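# Four arms build a three-block arch

## Task

Using any number of the four arms (bases on the tabletop at about z=+0.72 m in the scene frame: arm1 at x=+0.65, y=0 facing +180 deg; arm2 at x=0, y=+0.65 facing -90 deg; arm3 at x=-0.65, y=0 facing 0 deg; arm4 at x=0, y=-0.65 facing +90 deg, angles counter-clockwise from +x), make an arch from the three blocks. The two identical leaning blocks must each stand upright on one end, either end, resting flat on the table, and tilt toward one another. The third block, the keystone, must sit squarely between them on their slanted tops, touching both with no gap at either contact. All three blocks must lie along one line. The arch must stand by itself, not because a robot is holding it. Finally open the grippers and move the arms away.

## Robot and tools

Robots: four identical i2rt Big YAM arms named arm1, arm2, arm3 and arm4. Each has six revolute joints, a two-finger gripper and a wrist camera that rides on top of the hand and looks toward the fingertips when joints 1 and 6 are at 0 and the hand is level. Reach is about 1.0 m from the joint 1 axis. Bases sit on the tabletop at z about 0.72 m: arm1 at (+0.65, 0) facing -x, arm2 at (0, +0.65) facing -y, arm3 at (-0.65, 0) facing +x, arm4 at (0, -0.65) facing +y.

Frame: one shared scene frame, origin on the floor, +z up, metres. The 'hand' point is midway between the fingertips (URDF link pinch); its z axis runs along the fingers and the fingers close along its y axis. Hand poses are computed from each arm's true base pose, which is never printed.

execute_actions(actions, cameras): 'actions' is a list holding zero or one action. An action is an object keyed by arm name; each arm entry has a 'joints' object mapping joint names to absolute targets (not offsets). Only name the joints you want to set; each arm is its own entry. Keys and units: joint1_rad (-2.879 to 2.879 rad, base yaw, positive counter-clockwise seen from above, 0 points the arm the way its base faces), joint2_rad (0 to 3.141, shoulder; 0 is upper arm pointing back roughly level, increasing lifts it up then forward), joint3_rad (0 to 3.019, elbow; 0 folded, increasing opens), joint4_rad (-1.692 to 1.57, hand pitch, positive tips fingers up), joint5_rad (-1.57 to 1.57, sideways hand swing, positive toward the arm's right), joint6_rad (-2.094 to 2.094, hand roll, positive clockwise viewed from behind the hand), gripper_m (0 to 0.093 m fingertip spacing, absolute). Done tolerances: ±0.045, ±0.14, ±0.09, ±0.055, ±0.03, ±0.035 rad and ±0.003 m. All motions in one action start together and may finish at different times; an action runs at most 15 s. Joints move at different speeds, so the hand can sweep a wide path. Unknown keys or out-of-range numbers reject the whole call and nothing moves. An empty list just reports state and images. 'cameras' picks images: omitted, null or ["all"] gives every camera; [] gives none; names are arm1_cam_wrist to arm4_cam_wrist.

wait(seconds): 0 to 10 s, commands nothing, returns the same state and images.

zoom_image(camera, region): enlarges [x0, y0, x1, y1] pixels (max 504x504) of a camera's most recent full image; images are 896x504.

read_manual(section): only "licences"; moves nothing.

finished_scene(scene): ends the current scene by number after the robots keep the last command; irreversible, and the result says whether the goal was met. The arch must already stand unaided.

Reading results: joint_positions gives each joint's measured value. joint_status tells how each commanded motion ended. 'off_target' means it stopped short and may still push. After 'contact_stop' or 'time_out' the joint normally holds where it stopped, but a timed-out joint may keep a target within 0.375, 0.375, 0.113, 0.225, 0.075, 0.3 rad (joints 1-6) of its position and keep pushing; on_its_own lists such joints and anything not commanded this call, where 'held at' is the held target, not the position. 'joint command not followed' (often with a 'cause:' line) means a self/arm-collision check blocked that arm's joint targets; the gripper part still runs, blocked joints show 'not_followed', and the arm may retry them on later actions until new valid targets arrive. Joints you omit may still be driving toward old targets. A loaded joint may sag; a target very near the current reading may not move it. To relieve a push, command the joint its reported position. If any result reports a stop, later motion calls in the same reply are skipped.

Cameras: calibration lines give K, distortion and T_world_to_cam (scene to camera) per wrist camera; wrist camera poses follow the joint readings, so joint errors add to small calibration errors. Results with pictures list cameras whose numbers changed.

Motor heat: holding loads or pushing warms motors, even during thinking. A MOTOR HOT line appears from 85 °C; at 100 °C the arm goes limp and drops (OVER-TEMPERATURE FAULT, joints show 'limit_stop_at_motor_heat'; resend targets afterwards).

Avoid: arms pressing or hitting each other (the clearance check ignores fingers, gripper housings and wrist cameras and can react late; no state line reports arm contact), the arm shoving objects since it keeps pushing hard on contact, dropping or slamming blocks, and knocking anything out of the work area. Loose objects may occasionally be nudged by outside disturbances. Shorter total motion time is better; the robot holds its last command while you think.

Each tool is called after ">>>" by a JSON object that holds its "method" and its "body".

## Session

>>> {"method": "execute_actions", "body": {"actions": []}}

Scene clock: 0.00 s.
arm1.joint_positions: joint1_rad=-0.410 joint2_rad=+0.500 joint3_rad=+1.361 joint4_rad=-1.419 joint5_rad=+0.162 joint6_rad=-0.615 gripper_m=+0.094
arm1.joint_status: not commanded
arm1.hand: x=+0.4954 y=+0.0944 z=+1.2896 quat_wxyz=(-0.300, +0.872, +0.052, -0.383) (m; scene frame)
arm2.joint_positions: joint1_rad=-0.197 joint2_rad=+0.400 joint3_rad=+1.516 joint4_rad=-1.467 joint5_rad=-0.180 joint6_rad=-0.673 gripper_m=+0.094
arm2.joint_status: not commanded
arm2.hand: x=+0.0077 y=+0.5517 z=+1.4221 quat_wxyz=(-0.264, -0.386, -0.722, +0.510) (m; scene frame)
arm3.joint_positions: joint1_rad=-0.231 joint2_rad=+0.499 joint3_rad=+1.569 joint4_rad=-1.536 joint5_rad=-0.231 joint6_rad=+0.167 gripper_m=+0.094
arm3.joint_status: not commanded
arm3.hand: x=-0.5248 y=+0.0006 z=+1.3463 quat_wxyz=(-0.523, -0.113, -0.840, -0.087) (m; scene frame)
arm4.joint_positions: joint1_rad=-0.161 joint2_rad=+0.238 joint3_rad=+1.496 joint4_rad=-1.496 joint5_rad=-0.166 joint6_rad=+0.736 gripper_m=+0.095
arm4.joint_status: not commanded
arm4.hand: x=-0.0254 y=-0.6135 z=+1.3988 quat_wxyz=(-0.250, +0.293, -0.733, -0.560) (m; scene frame)
pictures: arm1_cam_wrist, arm2_cam_wrist, arm3_cam_wrist, arm4_cam_wrist
Images, in order (width x height): arm1_cam_wrist 896x504, arm2_cam_wrist 896x504, arm3_cam_wrist 896x504, arm4_cam_wrist 896x504.

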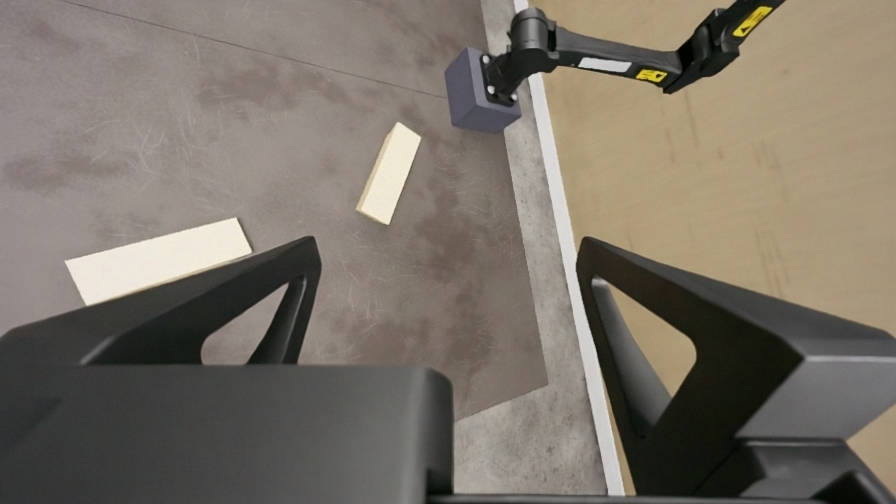

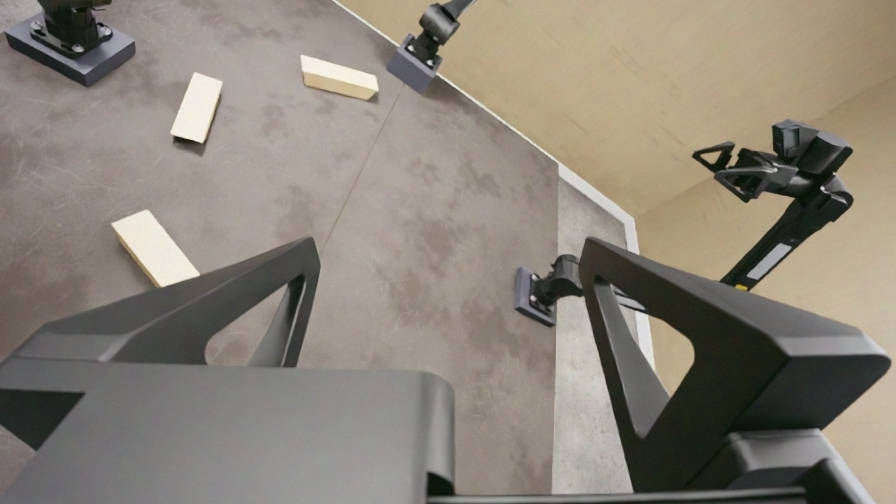

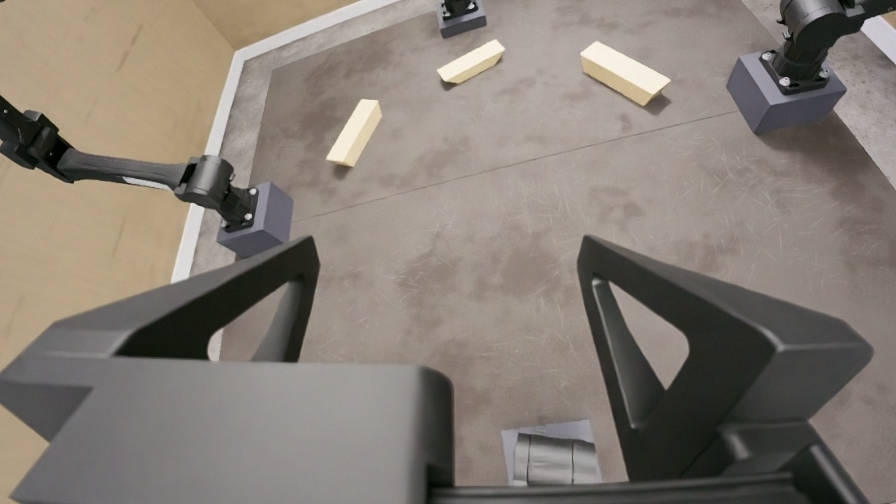

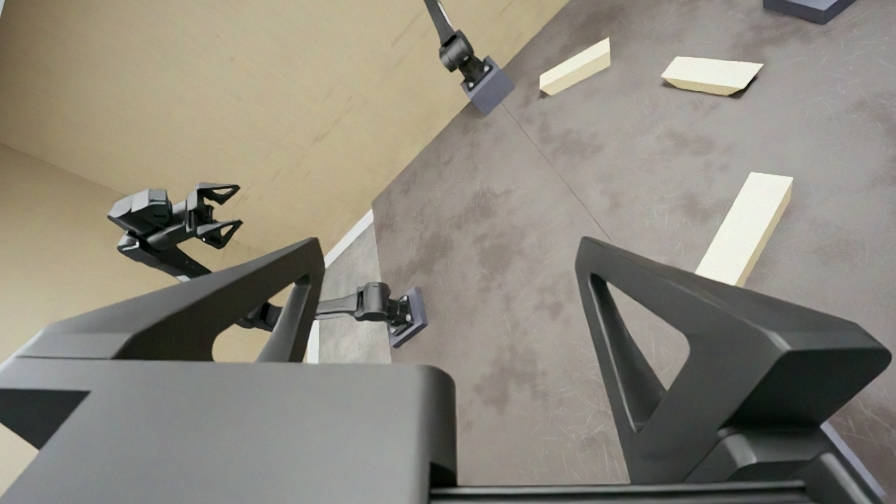

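>>> {"method": "execute_actions", "body": {"actions": [{"arm1":{"joints":{"joint1_rad":0,"joint2_rad":0.9,"joint3_rad":0.947,"joint4_rad":-1.618,"joint5_rad":0,"joint6_rad":0}},"arm2":{"joints":{"joint1_rad":0.785,"joint2_rad":1.34,"joint3_rad":1.24,"joint4_rad":-1.47,"joint5_rad":0,"joint6_rad":0}},"arm4":{"joints":{"joint1_rad":-0.66,"joint2_rad":1.127,"joint3_rad":1.06,"joint4_rad":-1.504,"joint5_rad":0,"joint6_rad":0}}}]}}

Scene clock: 8.40 s.
arm1.joint_positions: joint1_rad=-0.004 joint2_rad=+0.898 joint3_rad=+0.938 joint4_rad=-1.602 joint5_rad=+0.001 joint6_rad=-0.016 gripper_m=+0.094
arm1.joint_status: all done
arm1.hand: x=+0.4271 y=+0.0006 z=+0.9944 quat_wxyz=(-0.003, +1.000, +0.006, +0.000) (m; scene frame)
arm2.joint_positions: joint1_rad=+0.790 joint2_rad=+1.337 joint3_rad=+1.236 joint4_rad=-1.467 joint5_rad=+0.000 joint6_rad=-0.009 gripper_m=+0.094
arm2.joint_status: all done
arm2.hand: x=+0.2667 y=+0.3810 z=+1.0531 quat_wxyz=(-0.003, -0.380, -0.925, -0.001) (m; scene frame)
arm3.joint_positions: joint1_rad=-0.231 joint2_rad=+0.499 joint3_rad=+1.569 joint4_rad=-1.536 joint5_rad=-0.231 joint6_rad=+0.167 gripper_m=+0.094
arm3.joint_status: not commanded
arm3.hand: x=-0.5248 y=+0.0006 z=+1.3463 quat_wxyz=(-0.523, -0.113, -0.840, -0.087) (m; scene frame)
arm4.joint_positions: joint1_rad=-0.650 joint2_rad=+1.120 joint3_rad=+1.049 joint4_rad=-1.496 joint5_rad=-0.002 joint6_rad=+0.012 gripper_m=+0.095
arm4.joint_status: all done
arm4.hand: x=+0.1919 y=-0.4192 z=+1.0336 quat_wxyz=(-0.001, +0.417, -0.909, +0.006) (m; scene frame)
pictures: arm1_cam_wrist, arm2_cam_wrist, arm3_cam_wrist, arm4_cam_wrist
camera_calibration (this result's frames):
arm1_cam_wrist: T_world_to_cam=[[-0.00933218, 0.999938, 0.00609512, -0.000633145], [0.8093, 0.00397261, 0.587382, -0.925459], [0.587321, 0.0104143, -0.809287, 0.677797], [0, 0, 0, 1]] pos_world=[0.350883, -0.00274921, 1.09213]
arm2_cam_wrist: T_world_to_cam=[[-0.699639, -0.714447, -0.00842987, 0.471214], [-0.577799, 0.558804, 0.594883, -0.684192], [-0.420301, 0.421074, -0.803768, 0.923303], [0, 0, 0, 1]] pos_world=[0.32242, 0.330208, 1.15311]
arm4_cam_wrist: T_world_to_cam=[[0.760627, -0.649096, 0.0109855, -0.430607], [-0.52496, -0.60503, 0.598628, -0.767662], [-0.381921, -0.4611, -0.800952, 0.836021], [0, 0, 0, 1]] pos_world=[0.243833, -0.358475, 1.13389]
Images, in order (width x height): arm1_cam_wrist 896x504, arm2_cam_wrist 896x504, arm3_cam_wrist 896x504, arm4_cam_wrist 896x504.

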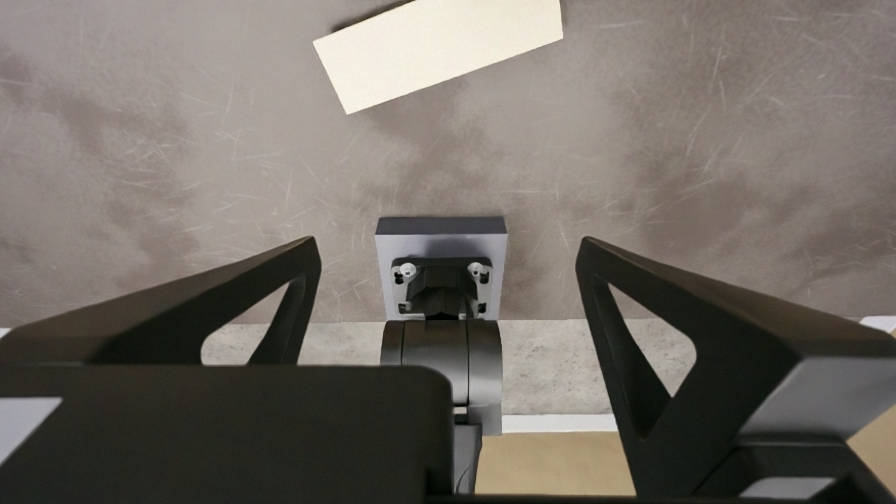

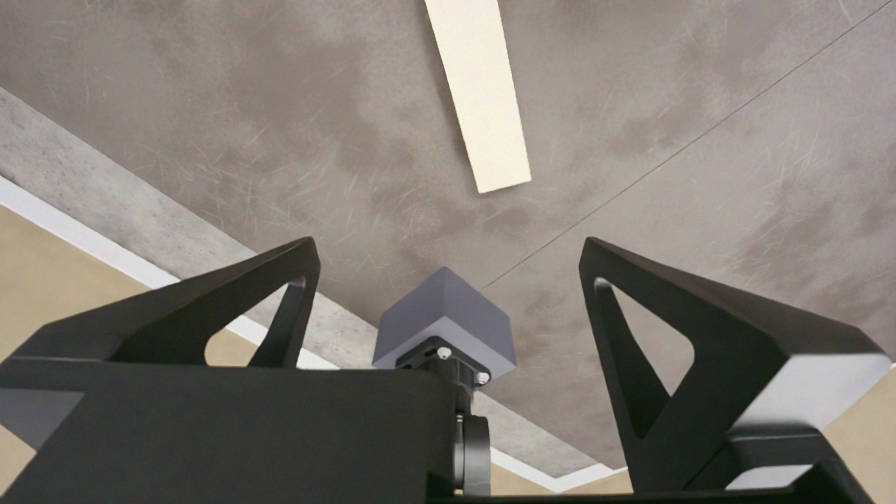

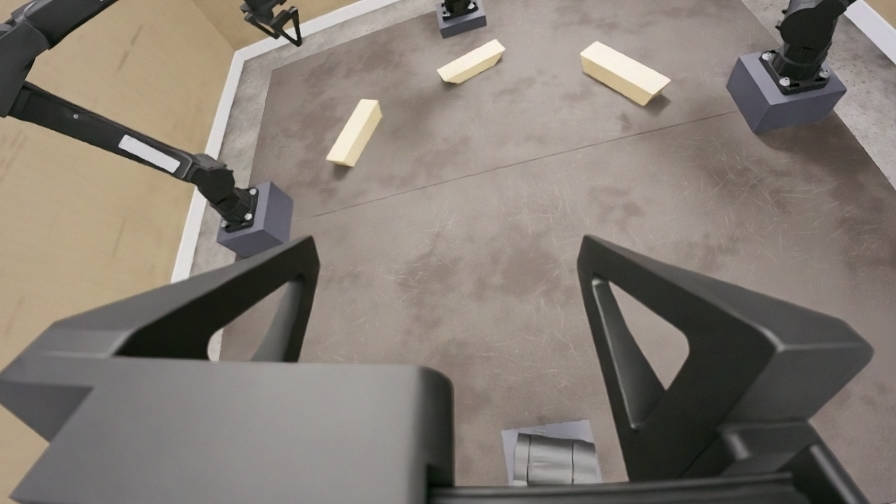

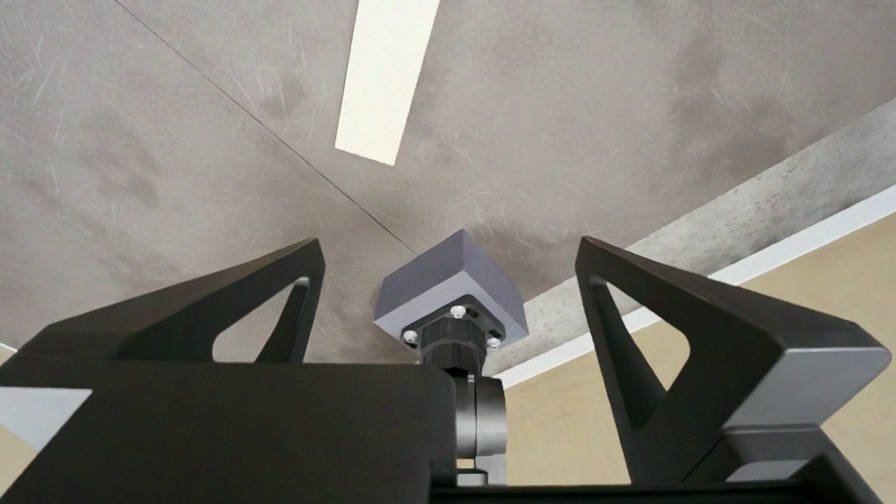

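>>> {"method": "execute_actions", "body": {"actions": [{"arm1":{"joints":{"joint4_rad":-1.2}},"arm2":{"joints":{"joint1_rad":0.7,"joint4_rad":-1.1}},"arm4":{"joints":{"joint1_rad":-0.6,"joint4_rad":-1.05}}}], "cameras": ["arm1_cam_wrist","arm2_cam_wrist","arm4_cam_wrist"]}}

Scene clock: 11.37 s.
arm1.joint_positions: joint1_rad=-0.004 joint2_rad=+0.898 joint3_rad=+0.938 joint4_rad=-1.222 joint5_rad=+0.001 joint6_rad=-0.015 gripper_m=+0.094
arm1.joint_status: all done
arm1.hand: x=+0.3360 y=+0.0009 z=+1.0118 quat_wxyz=(-0.005, +0.982, +0.006, -0.188) (m; scene frame)
arm2.joint_positions: joint1_rad=+0.693 joint2_rad=+1.337 joint3_rad=+1.236 joint4_rad=-1.113 joint5_rad=+0.000 joint6_rad=-0.008 gripper_m=+0.094
arm2.joint_status: all done
arm2.hand: x=+0.2930 y=+0.2904 z=+1.0685 quat_wxyz=(-0.161, -0.419, -0.890, +0.075) (m; scene frame)
arm3.joint_positions: joint1_rad=-0.231 joint2_rad=+0.499 joint3_rad=+1.569 joint4_rad=-1.536 joint5_rad=-0.231 joint6_rad=+0.167 gripper_m=+0.094
arm3.joint_status: not commanded
arm3.hand: x=-0.5248 y=+0.0006 z=+1.3463 quat_wxyz=(-0.523, -0.113, -0.840, -0.087) (m; scene frame)
arm4.joint_positions: joint1_rad=-0.610 joint2_rad=+1.120 joint3_rad=+1.049 joint4_rad=-1.064 joint5_rad=-0.002 joint6_rad=+0.012 gripper_m=+0.095
arm4.joint_status: all done
arm4.hand: x=+0.2454 y=-0.3300 z=+1.0554 quat_wxyz=(-0.192, +0.427, -0.879, -0.089) (m; scene frame)
pictures: arm1_cam_wrist, arm2_cam_wrist, arm4_cam_wrist
camera_calibration (this result's frames):
arm1_cam_wrist: T_world_to_cam=[[-0.00738455, 0.999913, 0.0109122, -0.00743907], [0.969329, 0.00447705, 0.245726, -0.569976], [0.245656, 0.0123921, -0.969278, 1.02203], [0, 0, 0, 1]] pos_world=[0.301371, -0.00267486, 1.13077]
arm2_cam_wrist: T_world_to_cam=[[-0.765683, -0.643208, -0.00359127, 0.418488], [-0.618235, 0.734391, 0.280101, -0.330318], [-0.177526, 0.216689, -0.959964, 1.13996], [0, 0, 0, 1]] pos_world=[0.318588, 0.26474, 1.18835]
arm4_cam_wrist: T_world_to_cam=[[0.787588, -0.616149, 0.00808872, -0.40634], [-0.603936, -0.769238, 0.208651, -0.321828], [-0.122338, -0.169216, -0.977957, 1.13455], [0, 0, 0, 1]] pos_world=[0.264464, -0.305944, 1.17998]
Images, in order (width x height): arm1_cam_wrist 896x504, arm2_cam_wrist 896x504, arm4_cam_wrist 896x504.

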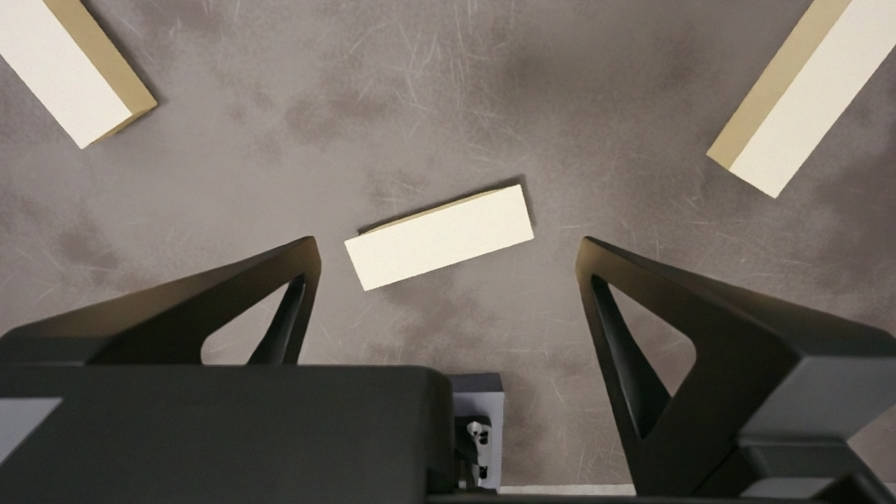

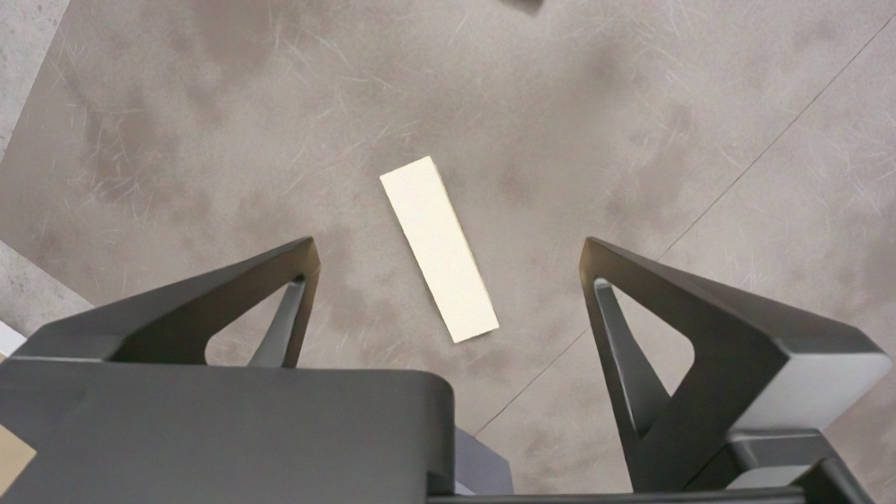

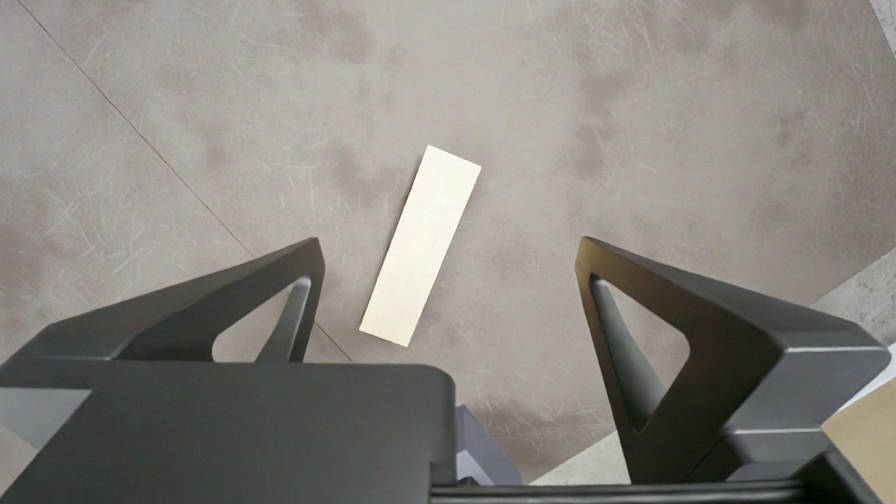

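>>> {"method": "zoom_image", "body": {"camera": "arm1_cam_wrist", "region": [640,0,896,220]}}

>>> {"method": "zoom_image", "body": {"camera": "arm1_cam_wrist", "region": [0,0,256,180]}}

>>> {"method": "execute_actions", "body": {"actions": [], "cameras": ["arm3_cam_wrist"]}}

>>> {"method": "zoom_image", "body": {"camera": "arm3_cam_wrist", "region": [310,20,690,180]}}

Region (640, 0, 896, 220) of arm1_cam_wrist's 896x504 image, scaled by 1.969, with more detail than that image has; it fills the top 433 rows of this view, and the rest is white.

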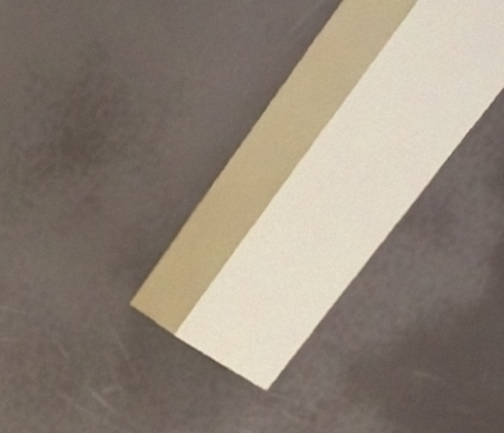

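Region (0, 0, 256, 180) of arm1_cam_wrist's 896x504 image, scaled by 1.969, with more detail than that image has; it fills the top 354 rows of this view, and the rest is white.

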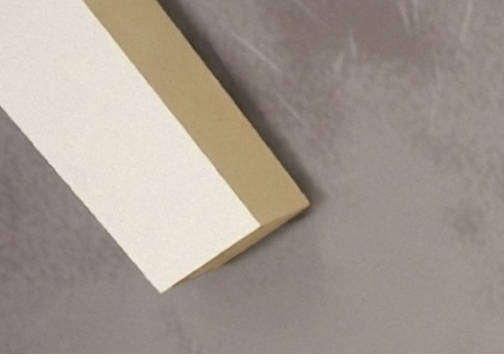

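Scene clock: 14.63 s.
arm1.joint_positions: joint1_rad=-0.004 joint2_rad=+0.898 joint3_rad=+0.938 joint4_rad=-1.222 joint5_rad=+0.001 joint6_rad=-0.015 gripper_m=+0.094
arm1.joint_status: all done
arm1.hand: x=+0.3360 y=+0.0009 z=+1.0118 quat_wxyz=(-0.005, +0.982, +0.006, -0.188) (m; scene frame)
arm2.joint_positions: joint1_rad=+0.693 joint2_rad=+1.337 joint3_rad=+1.236 joint4_rad=-1.113 joint5_rad=+0.000 joint6_rad=-0.008 gripper_m=+0.094
arm2.joint_status: all done
arm2.hand: x=+0.2930 y=+0.2904 z=+1.0685 quat_wxyz=(-0.161, -0.419, -0.890, +0.075) (m; scene frame)
arm3.joint_positions: joint1_rad=-0.231 joint2_rad=+0.499 joint3_rad=+1.569 joint4_rad=-1.536 joint5_rad=-0.231 joint6_rad=+0.167 gripper_m=+0.094
arm3.joint_status: not commanded
arm3.hand: x=-0.5248 y=+0.0006 z=+1.3463 quat_wxyz=(-0.523, -0.113, -0.840, -0.087) (m; scene frame)
arm4.joint_positions: joint1_rad=-0.610 joint2_rad=+1.120 joint3_rad=+1.049 joint4_rad=-1.064 joint5_rad=-0.002 joint6_rad=+0.012 gripper_m=+0.095
arm4.joint_status: all done
arm4.hand: x=+0.2454 y=-0.3300 z=+1.0554 quat_wxyz=(-0.192, +0.427, -0.879, -0.089) (m; scene frame)
pictures: arm3_cam_wrist
Images, in order (width x height): arm3_cam_wrist 896x504.

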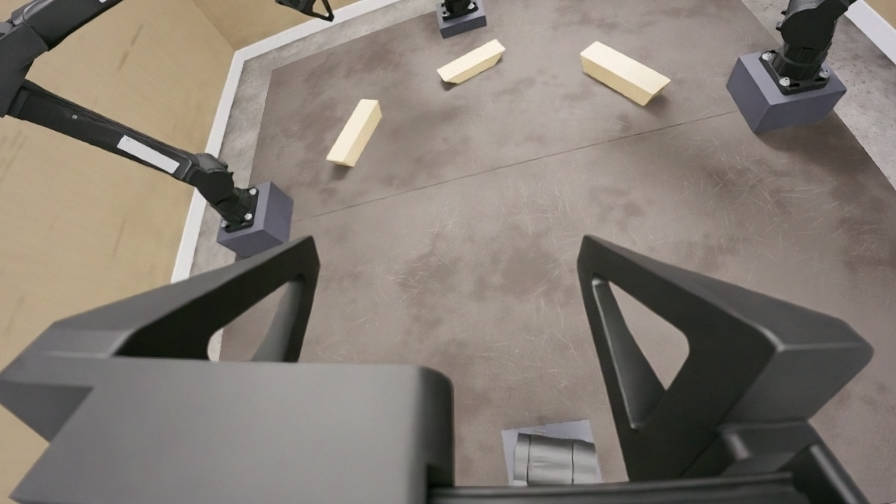

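Region (310, 20, 690, 180) of arm3_cam_wrist's 896x504 image, scaled by 1.326, with more detail than that image has; it fills the top 212 rows of this view, and the rest is white.

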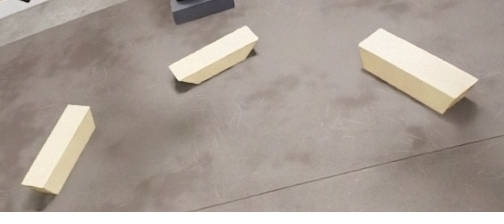

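>>> {"method": "execute_actions", "body": {"actions": [{"arm3":{"joints":{"joint1_rad":0,"joint2_rad":1.9,"joint3_rad":0.9,"joint4_rad":1.2,"joint5_rad":0,"joint6_rad":0}}}], "cameras": ["arm3_cam_wrist"]}}

Scene clock: 17.97 s.
arm1.joint_positions: joint1_rad=-0.004 joint2_rad=+0.898 joint3_rad=+0.938 joint4_rad=-1.222 joint5_rad=+0.001 joint6_rad=-0.015 gripper_m=+0.094
arm1.joint_status: not commanded
arm1.hand: x=+0.3360 y=+0.0009 z=+1.0118 quat_wxyz=(-0.005, +0.982, +0.006, -0.188) (m; scene frame)
arm2.joint_positions: joint1_rad=+0.693 joint2_rad=+1.337 joint3_rad=+1.236 joint4_rad=-1.113 joint5_rad=+0.000 joint6_rad=-0.008 gripper_m=+0.094
arm2.joint_status: not commanded
arm2.hand: x=+0.2930 y=+0.2904 z=+1.0685 quat_wxyz=(-0.161, -0.419, -0.890, +0.075) (m; scene frame)
arm3.joint_positions: joint1_rad=-0.007 joint2_rad=+1.900 joint3_rad=+0.883 joint4_rad=+1.172 joint5_rad=-0.003 joint6_rad=+0.015 gripper_m=+0.094
arm3.joint_status: all done
arm3.hand: x=+0.0006 y=-0.0090 z=+0.9277 quat_wxyz=(-0.759, -0.013, -0.650, -0.008) (m; scene frame)
arm4.joint_positions: joint1_rad=-0.610 joint2_rad=+1.120 joint3_rad=+1.049 joint4_rad=-1.064 joint5_rad=-0.002 joint6_rad=+0.012 gripper_m=+0.095
arm4.joint_status: not commanded
arm4.hand: x=+0.2454 y=-0.3300 z=+1.0554 quat_wxyz=(-0.192, +0.427, -0.879, -0.089) (m; scene frame)
pictures: arm3_cam_wrist
camera_calibration (this result's frames):
arm3_cam_wrist: T_world_to_cam=[[-0.00519024, -0.999701, -0.0239049, 0.0144474], [-0.460768, 0.0236071, -0.887206, 0.826166], [0.887505, 0.0064098, -0.460753, 0.554613], [0, 0, 0, 1]] pos_world=[-0.111476, -0.00861529, 0.988865]
Images, in order (width x height): arm3_cam_wrist 896x504.

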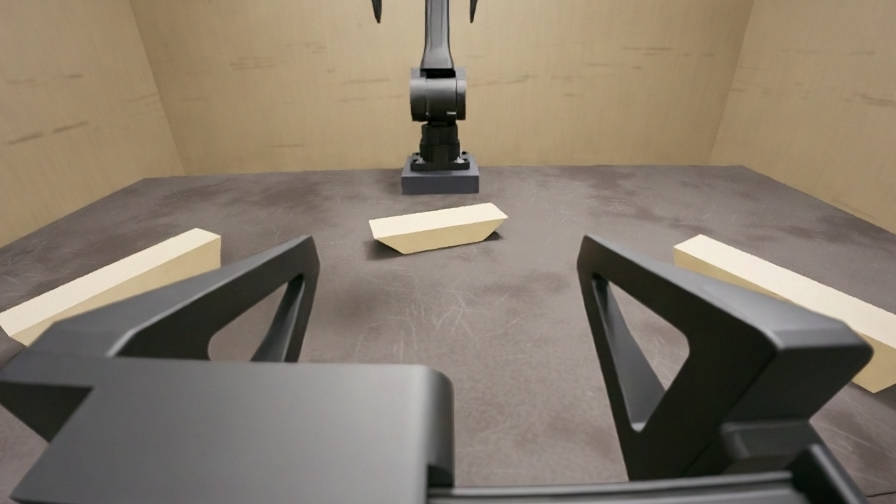

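>>> {"method": "zoom_image", "body": {"camera": "arm3_cam_wrist", "region": [350,150,530,270]}}

Region (350, 150, 530, 270) of arm3_cam_wrist's 896x504 image, scaled by 2.800, with more detail than that image has.

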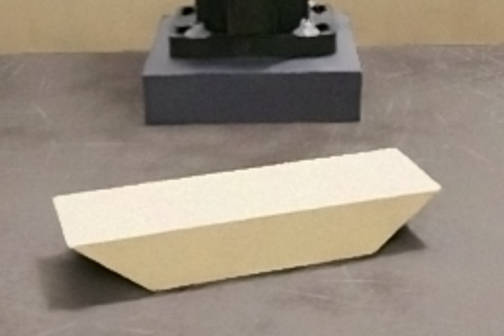

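>>> {"method": "execute_actions", "body": {"actions": [{"arm1":{"joints":{"joint1_rad":0.037,"joint2_rad":1.169,"joint3_rad":0.66,"joint4_rad":-1.062,"joint6_rad":1.29}},"arm2":{"joints":{"joint1_rad":0.708,"joint2_rad":1.549,"joint3_rad":0.81,"joint4_rad":-0.832,"joint6_rad":-0.375}},"arm4":{"joints":{"joint1_rad":-0.557,"joint2_rad":1.477,"joint3_rad":0.786,"joint4_rad":-0.88,"joint6_rad":0.49}},"arm3":{"joints":{"joint2_rad":1.2,"joint3_rad":0.6,"joint4_rad":0.4}}}]}}

Scene clock: 25.60 s.
arm1.joint_positions: joint1_rad=+0.031 joint2_rad=+1.175 joint3_rad=+0.647 joint4_rad=-1.076 joint5_rad=+0.001 joint6_rad=+1.274 gripper_m=+0.094
arm1.joint_status: all done
arm1.hand: x=+0.3914 y=-0.0077 z=+0.8237 quat_wxyz=(-0.015, +0.813, -0.582, +0.016) (m; scene frame)
arm2.joint_positions: joint1_rad=+0.702 joint2_rad=+1.558 joint3_rad=+0.801 joint4_rad=-0.842 joint5_rad=+0.000 joint6_rad=-0.366 gripper_m=+0.094
arm2.joint_status: all done
arm2.hand: x=+0.2267 y=+0.3777 z=+0.8251 quat_wxyz=(+0.009, -0.253, -0.967, -0.009) (m; scene frame)
arm3.joint_positions: joint1_rad=-0.007 joint2_rad=+1.202 joint3_rad=+0.598 joint4_rad=+0.416 joint5_rad=-0.003 joint6_rad=+0.015 gripper_m=+0.094
arm3.joint_status: all done
arm3.hand: x=-0.1472 y=-0.0086 z=+0.9930 quat_wxyz=(-0.637, -0.014, -0.771, -0.009) (m; scene frame)
arm4.joint_positions: joint1_rad=-0.566 joint2_rad=+1.495 joint3_rad=+0.771 joint4_rad=-0.889 joint5_rad=-0.001 joint6_rad=+0.478 gripper_m=+0.095
arm4.joint_status: all done
arm4.hand: x=+0.1943 y=-0.3770 z=+0.8193 quat_wxyz=(+0.015, +0.237, -0.971, +0.021) (m; scene frame)
pictures: arm1_cam_wrist, arm2_cam_wrist, arm3_cam_wrist, arm4_cam_wrist
camera_calibration (this result's frames):
arm1_cam_wrist: T_world_to_cam=[[0.946453, 0.319893, 0.043524, -0.401823], [0.233424, -0.7712, 0.592253, -0.580848], [0.223024, -0.55038, -0.804576, 0.695045], [0, 0, 0, 1]] pos_world=[0.360879, 0.0631291, 0.920714]
arm2_cam_wrist: T_world_to_cam=[[-0.485462, -0.874079, -0.0176702, 0.458253], [-0.693788, 0.372873, 0.616137, -0.490796], [-0.531963, 0.31137, -0.787441, 0.777904], [0, 0, 0, 1]] pos_world=[0.295772, 0.341338, 0.923048]
arm3_cam_wrist: T_world_to_cam=[[-0.00826746, -0.999657, -0.0248462, 0.0161079], [-0.732602, 0.0229667, -0.680269, 0.5705], [0.680607, 0.0125783, -0.732541, 0.955437], [0, 0, 0, 1]] pos_world=[-0.232194, -0.00901794, 1.08839]
arm4_cam_wrist: T_world_to_cam=[[0.464333, -0.885057, 0.0326894, -0.451843], [-0.699305, -0.343732, 0.626755, -0.503288], [-0.543477, -0.313883, -0.778531, 0.753332], [0, 0, 0, 1]] pos_world=[0.267273, -0.336445, 0.916701]
Images, in order (width x height): arm1_cam_wrist 896x504, arm2_cam_wrist 896x504, arm3_cam_wrist 896x504, arm4_cam_wrist 896x504.

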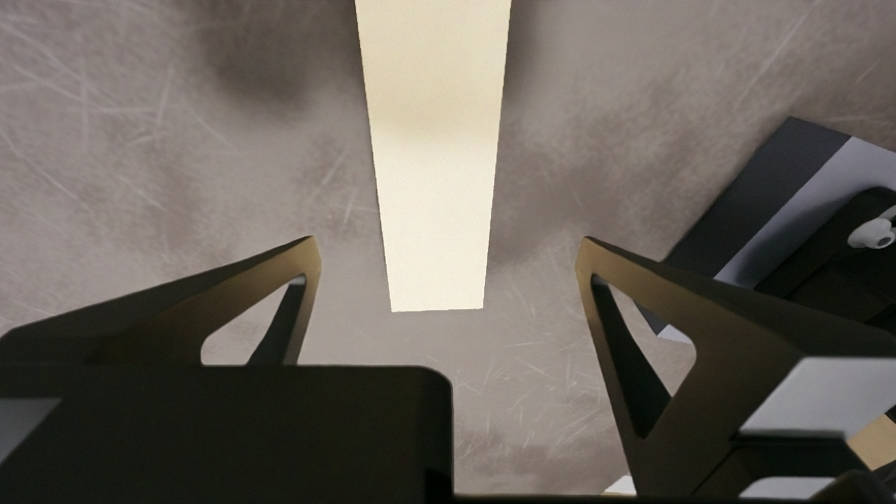

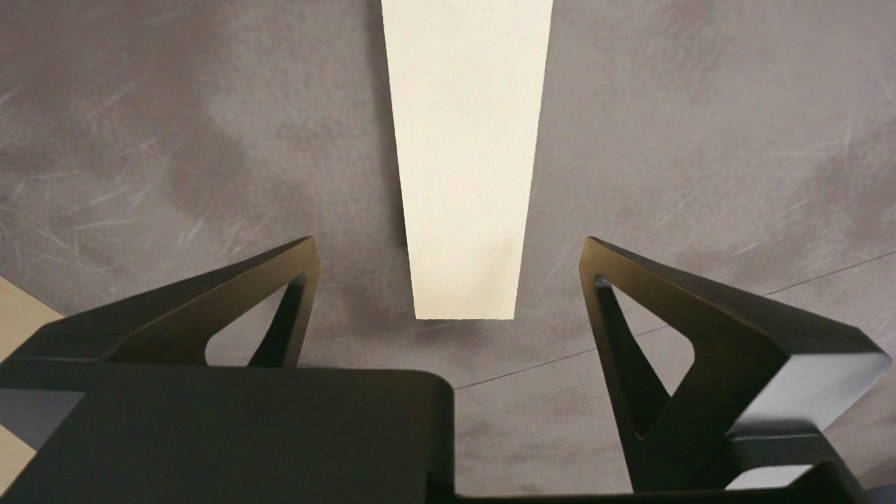

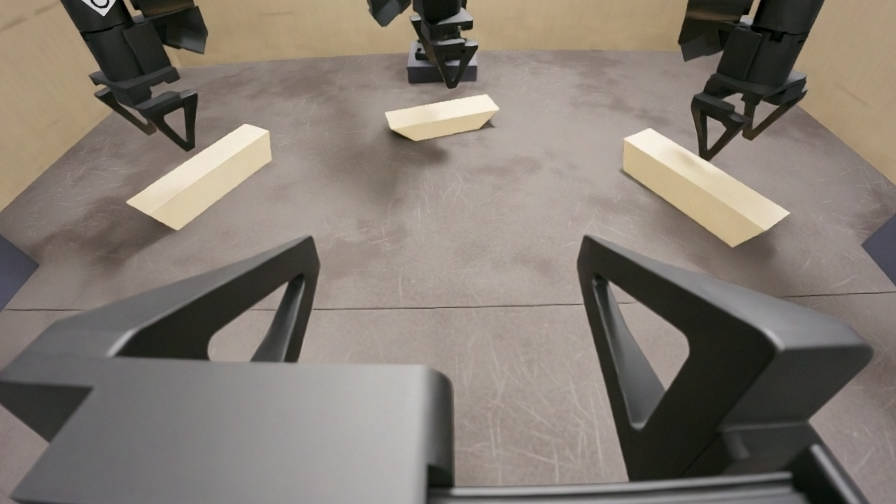

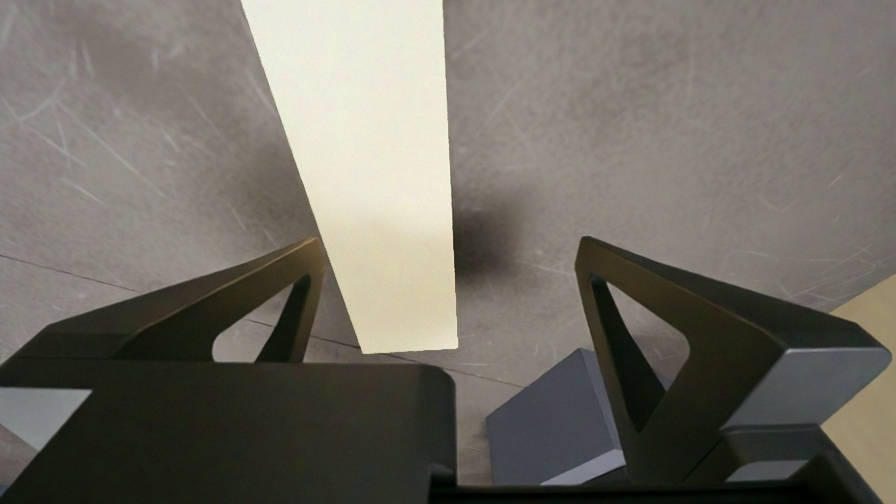

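>>> {"method": "execute_actions", "body": {"actions": [{"arm1":{"joints":{"joint2_rad":1.36,"joint3_rad":0.548,"joint4_rad":-0.74}},"arm2":{"joints":{"joint1_rad":0.675,"joint2_rad":1.734,"joint3_rad":0.77,"joint4_rad":-0.585}},"arm4":{"joints":{"joint1_rad":-0.505,"joint6_rad":0.54}}}], "cameras": []}}

>>> {"method": "execute_actions", "body": {"actions": [{"arm4":{"joints":{"joint2_rad":1.672,"joint3_rad":0.752,"joint4_rad":-0.63}}}]}}

Scene clock: 28.33 s.
arm1.joint_positions: joint1_rad=+0.031 joint2_rad=+1.367 joint3_rad=+0.545 joint4_rad=-0.758 joint5_rad=+0.001 joint6_rad=+1.275 gripper_m=+0.094
arm1.joint_status: all done
arm1.hand: x=+0.3829 y=-0.0077 z=+0.7451 quat_wxyz=(-0.008, +0.813, -0.583, +0.006) (m; scene frame)
arm2.joint_positions: joint1_rad=+0.679 joint2_rad=+1.744 joint3_rad=+0.770 joint4_rad=-0.595 joint5_rad=+0.000 joint6_rad=-0.367 gripper_m=+0.094
arm2.joint_status: all done
arm2.hand: x=+0.2290 y=+0.3624 z=+0.7530 quat_wxyz=(-0.002, -0.264, -0.964, +0.000) (m; scene frame)
arm3.joint_positions: joint1_rad=-0.007 joint2_rad=+1.202 joint3_rad=+0.598 joint4_rad=+0.416 joint5_rad=-0.003 joint6_rad=+0.015 gripper_m=+0.094
arm3.joint_status: not commanded
arm3.hand: x=-0.1472 y=-0.0086 z=+0.9930 quat_wxyz=(-0.637, -0.014, -0.771, -0.009) (m; scene frame)
arm4.joint_positions: joint1_rad=-0.513 joint2_rad=+1.495 joint3_rad=+0.771 joint4_rad=-0.889 joint5_rad=-0.001 joint6_rad=+0.528 gripper_m=+0.095
arm4.joint_status: all done
arm4.hand: x=+0.1794 y=-0.3671 z=+0.8191 quat_wxyz=(+0.015, +0.238, -0.971, +0.022) (m; scene frame)
pictures: none
No camera images: the call's "cameras" was empty. Leave "cameras" out to get every camera's image.

Scene clock: 29.30 s.
arm1.joint_positions: joint1_rad=+0.031 joint2_rad=+1.367 joint3_rad=+0.545 joint4_rad=-0.758 joint5_rad=+0.001 joint6_rad=+1.275 gripper_m=+0.094
arm1.joint_status: not commanded
arm1.hand: x=+0.3829 y=-0.0077 z=+0.7451 quat_wxyz=(-0.008, +0.813, -0.583, +0.006) (m; scene frame)
arm2.joint_positions: joint1_rad=+0.679 joint2_rad=+1.744 joint3_rad=+0.770 joint4_rad=-0.595 joint5_rad=+0.000 joint6_rad=-0.367 gripper_m=+0.094
arm2.joint_status: not commanded
arm2.hand: x=+0.2290 y=+0.3624 z=+0.7530 quat_wxyz=(-0.002, -0.264, -0.964, +0.000) (m; scene frame)
arm3.joint_positions: joint1_rad=-0.007 joint2_rad=+1.202 joint3_rad=+0.598 joint4_rad=+0.416 joint5_rad=-0.003 joint6_rad=+0.015 gripper_m=+0.094
arm3.joint_status: not commanded
arm3.hand: x=-0.1472 y=-0.0086 z=+0.9930 quat_wxyz=(-0.637, -0.014, -0.771, -0.009) (m; scene frame)
arm4.joint_positions: joint1_rad=-0.513 joint2_rad=+1.678 joint3_rad=+0.753 joint4_rad=-0.640 joint5_rad=-0.001 joint6_rad=+0.528 gripper_m=+0.095
arm4.joint_status: all done
arm4.hand: x=+0.1929 y=-0.3472 z=+0.7532 quat_wxyz=(-0.003, +0.238, -0.971, +0.005) (m; scene frame)
pictures: arm1_cam_wrist, arm2_cam_wrist, arm3_cam_wrist, arm4_cam_wrist
camera_calibration (this result's frames):
arm1_cam_wrist: T_world_to_cam=[[0.94745, 0.319291, 0.0198104, -0.373043], [0.247529, -0.770918, 0.586868, -0.533632], [0.202654, -0.551124, -0.80944, 0.645145], [0, 0, 0, 1]] pos_world=[0.354788, 0.0632781, 0.842767]
arm2_cam_wrist: T_world_to_cam=[[-0.50455, -0.863352, -0.00720735, 0.437289], [-0.696216, 0.401909, 0.59477, -0.432974], [-0.510599, 0.305109, -0.803864, 0.736847], [0, 0, 0, 1]] pos_world=[0.295424, 0.326732, 0.852997]
arm3_cam_wrist: T_world_to_cam=[[-0.00826746, -0.999657, -0.0248462, 0.0161079], [-0.732602, 0.0229667, -0.680269, 0.5705], [0.680607, 0.0125783, -0.732541, 0.955437], [0, 0, 0, 1]] pos_world=[-0.232194, -0.00901794, 1.08839]
arm4_cam_wrist: T_world_to_cam=[[0.466647, -0.884381, 0.0105494, -0.406207], [-0.714816, -0.370098, 0.593352, -0.433521], [-0.520845, -0.284427, -0.804874, 0.736158], [0, 0, 0, 1]] pos_world=[0.263092, -0.310303, 0.854031]
Images, in order (width x height): arm1_cam_wrist 896x504, arm2_cam_wrist 896x504, arm3_cam_wrist 896x504, arm4_cam_wrist 896x504.

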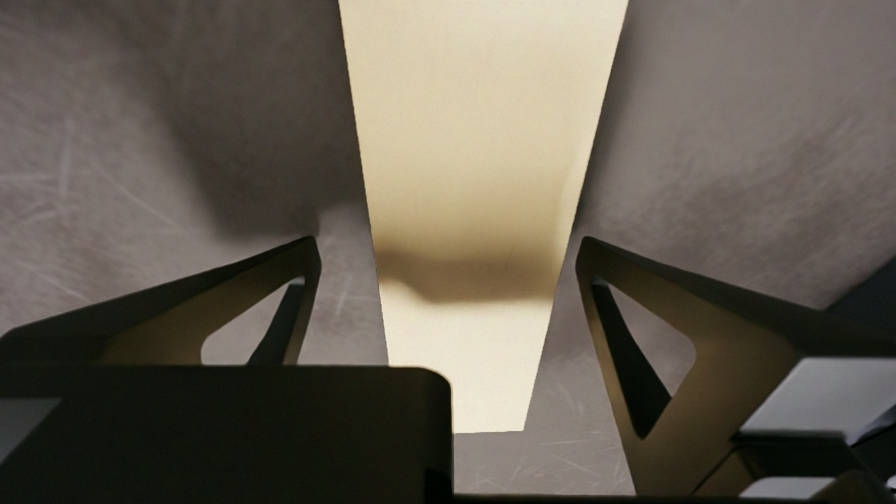

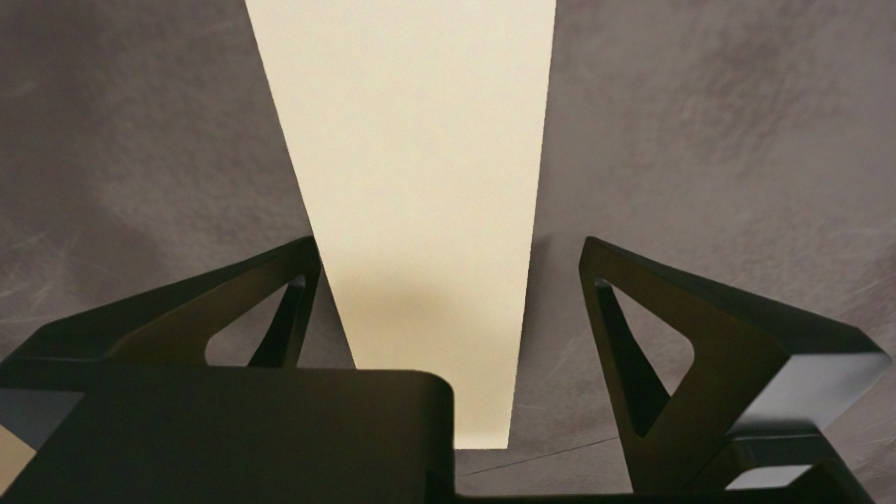

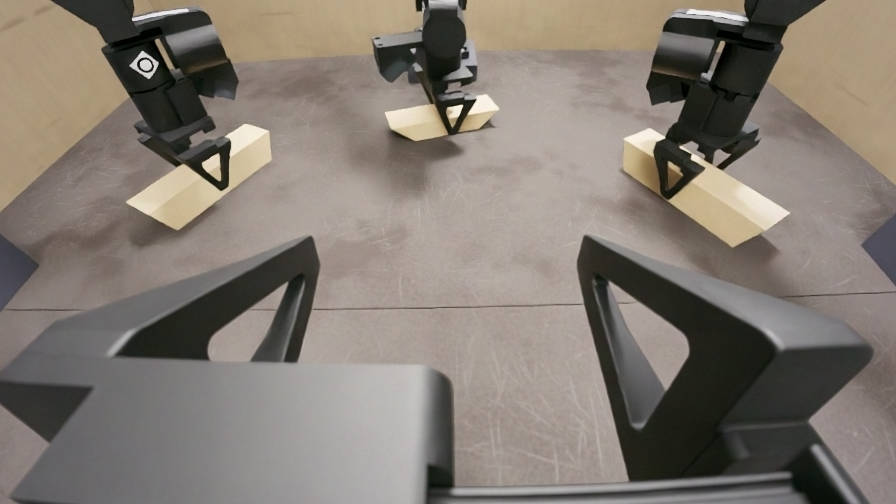

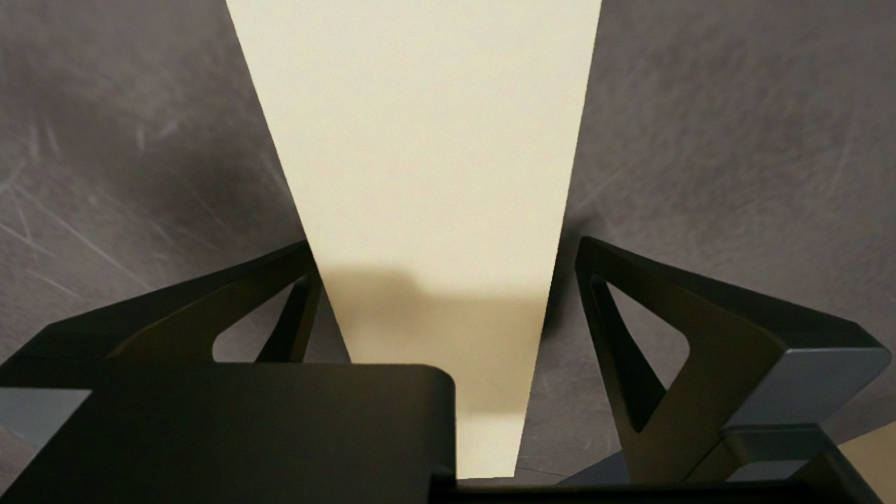

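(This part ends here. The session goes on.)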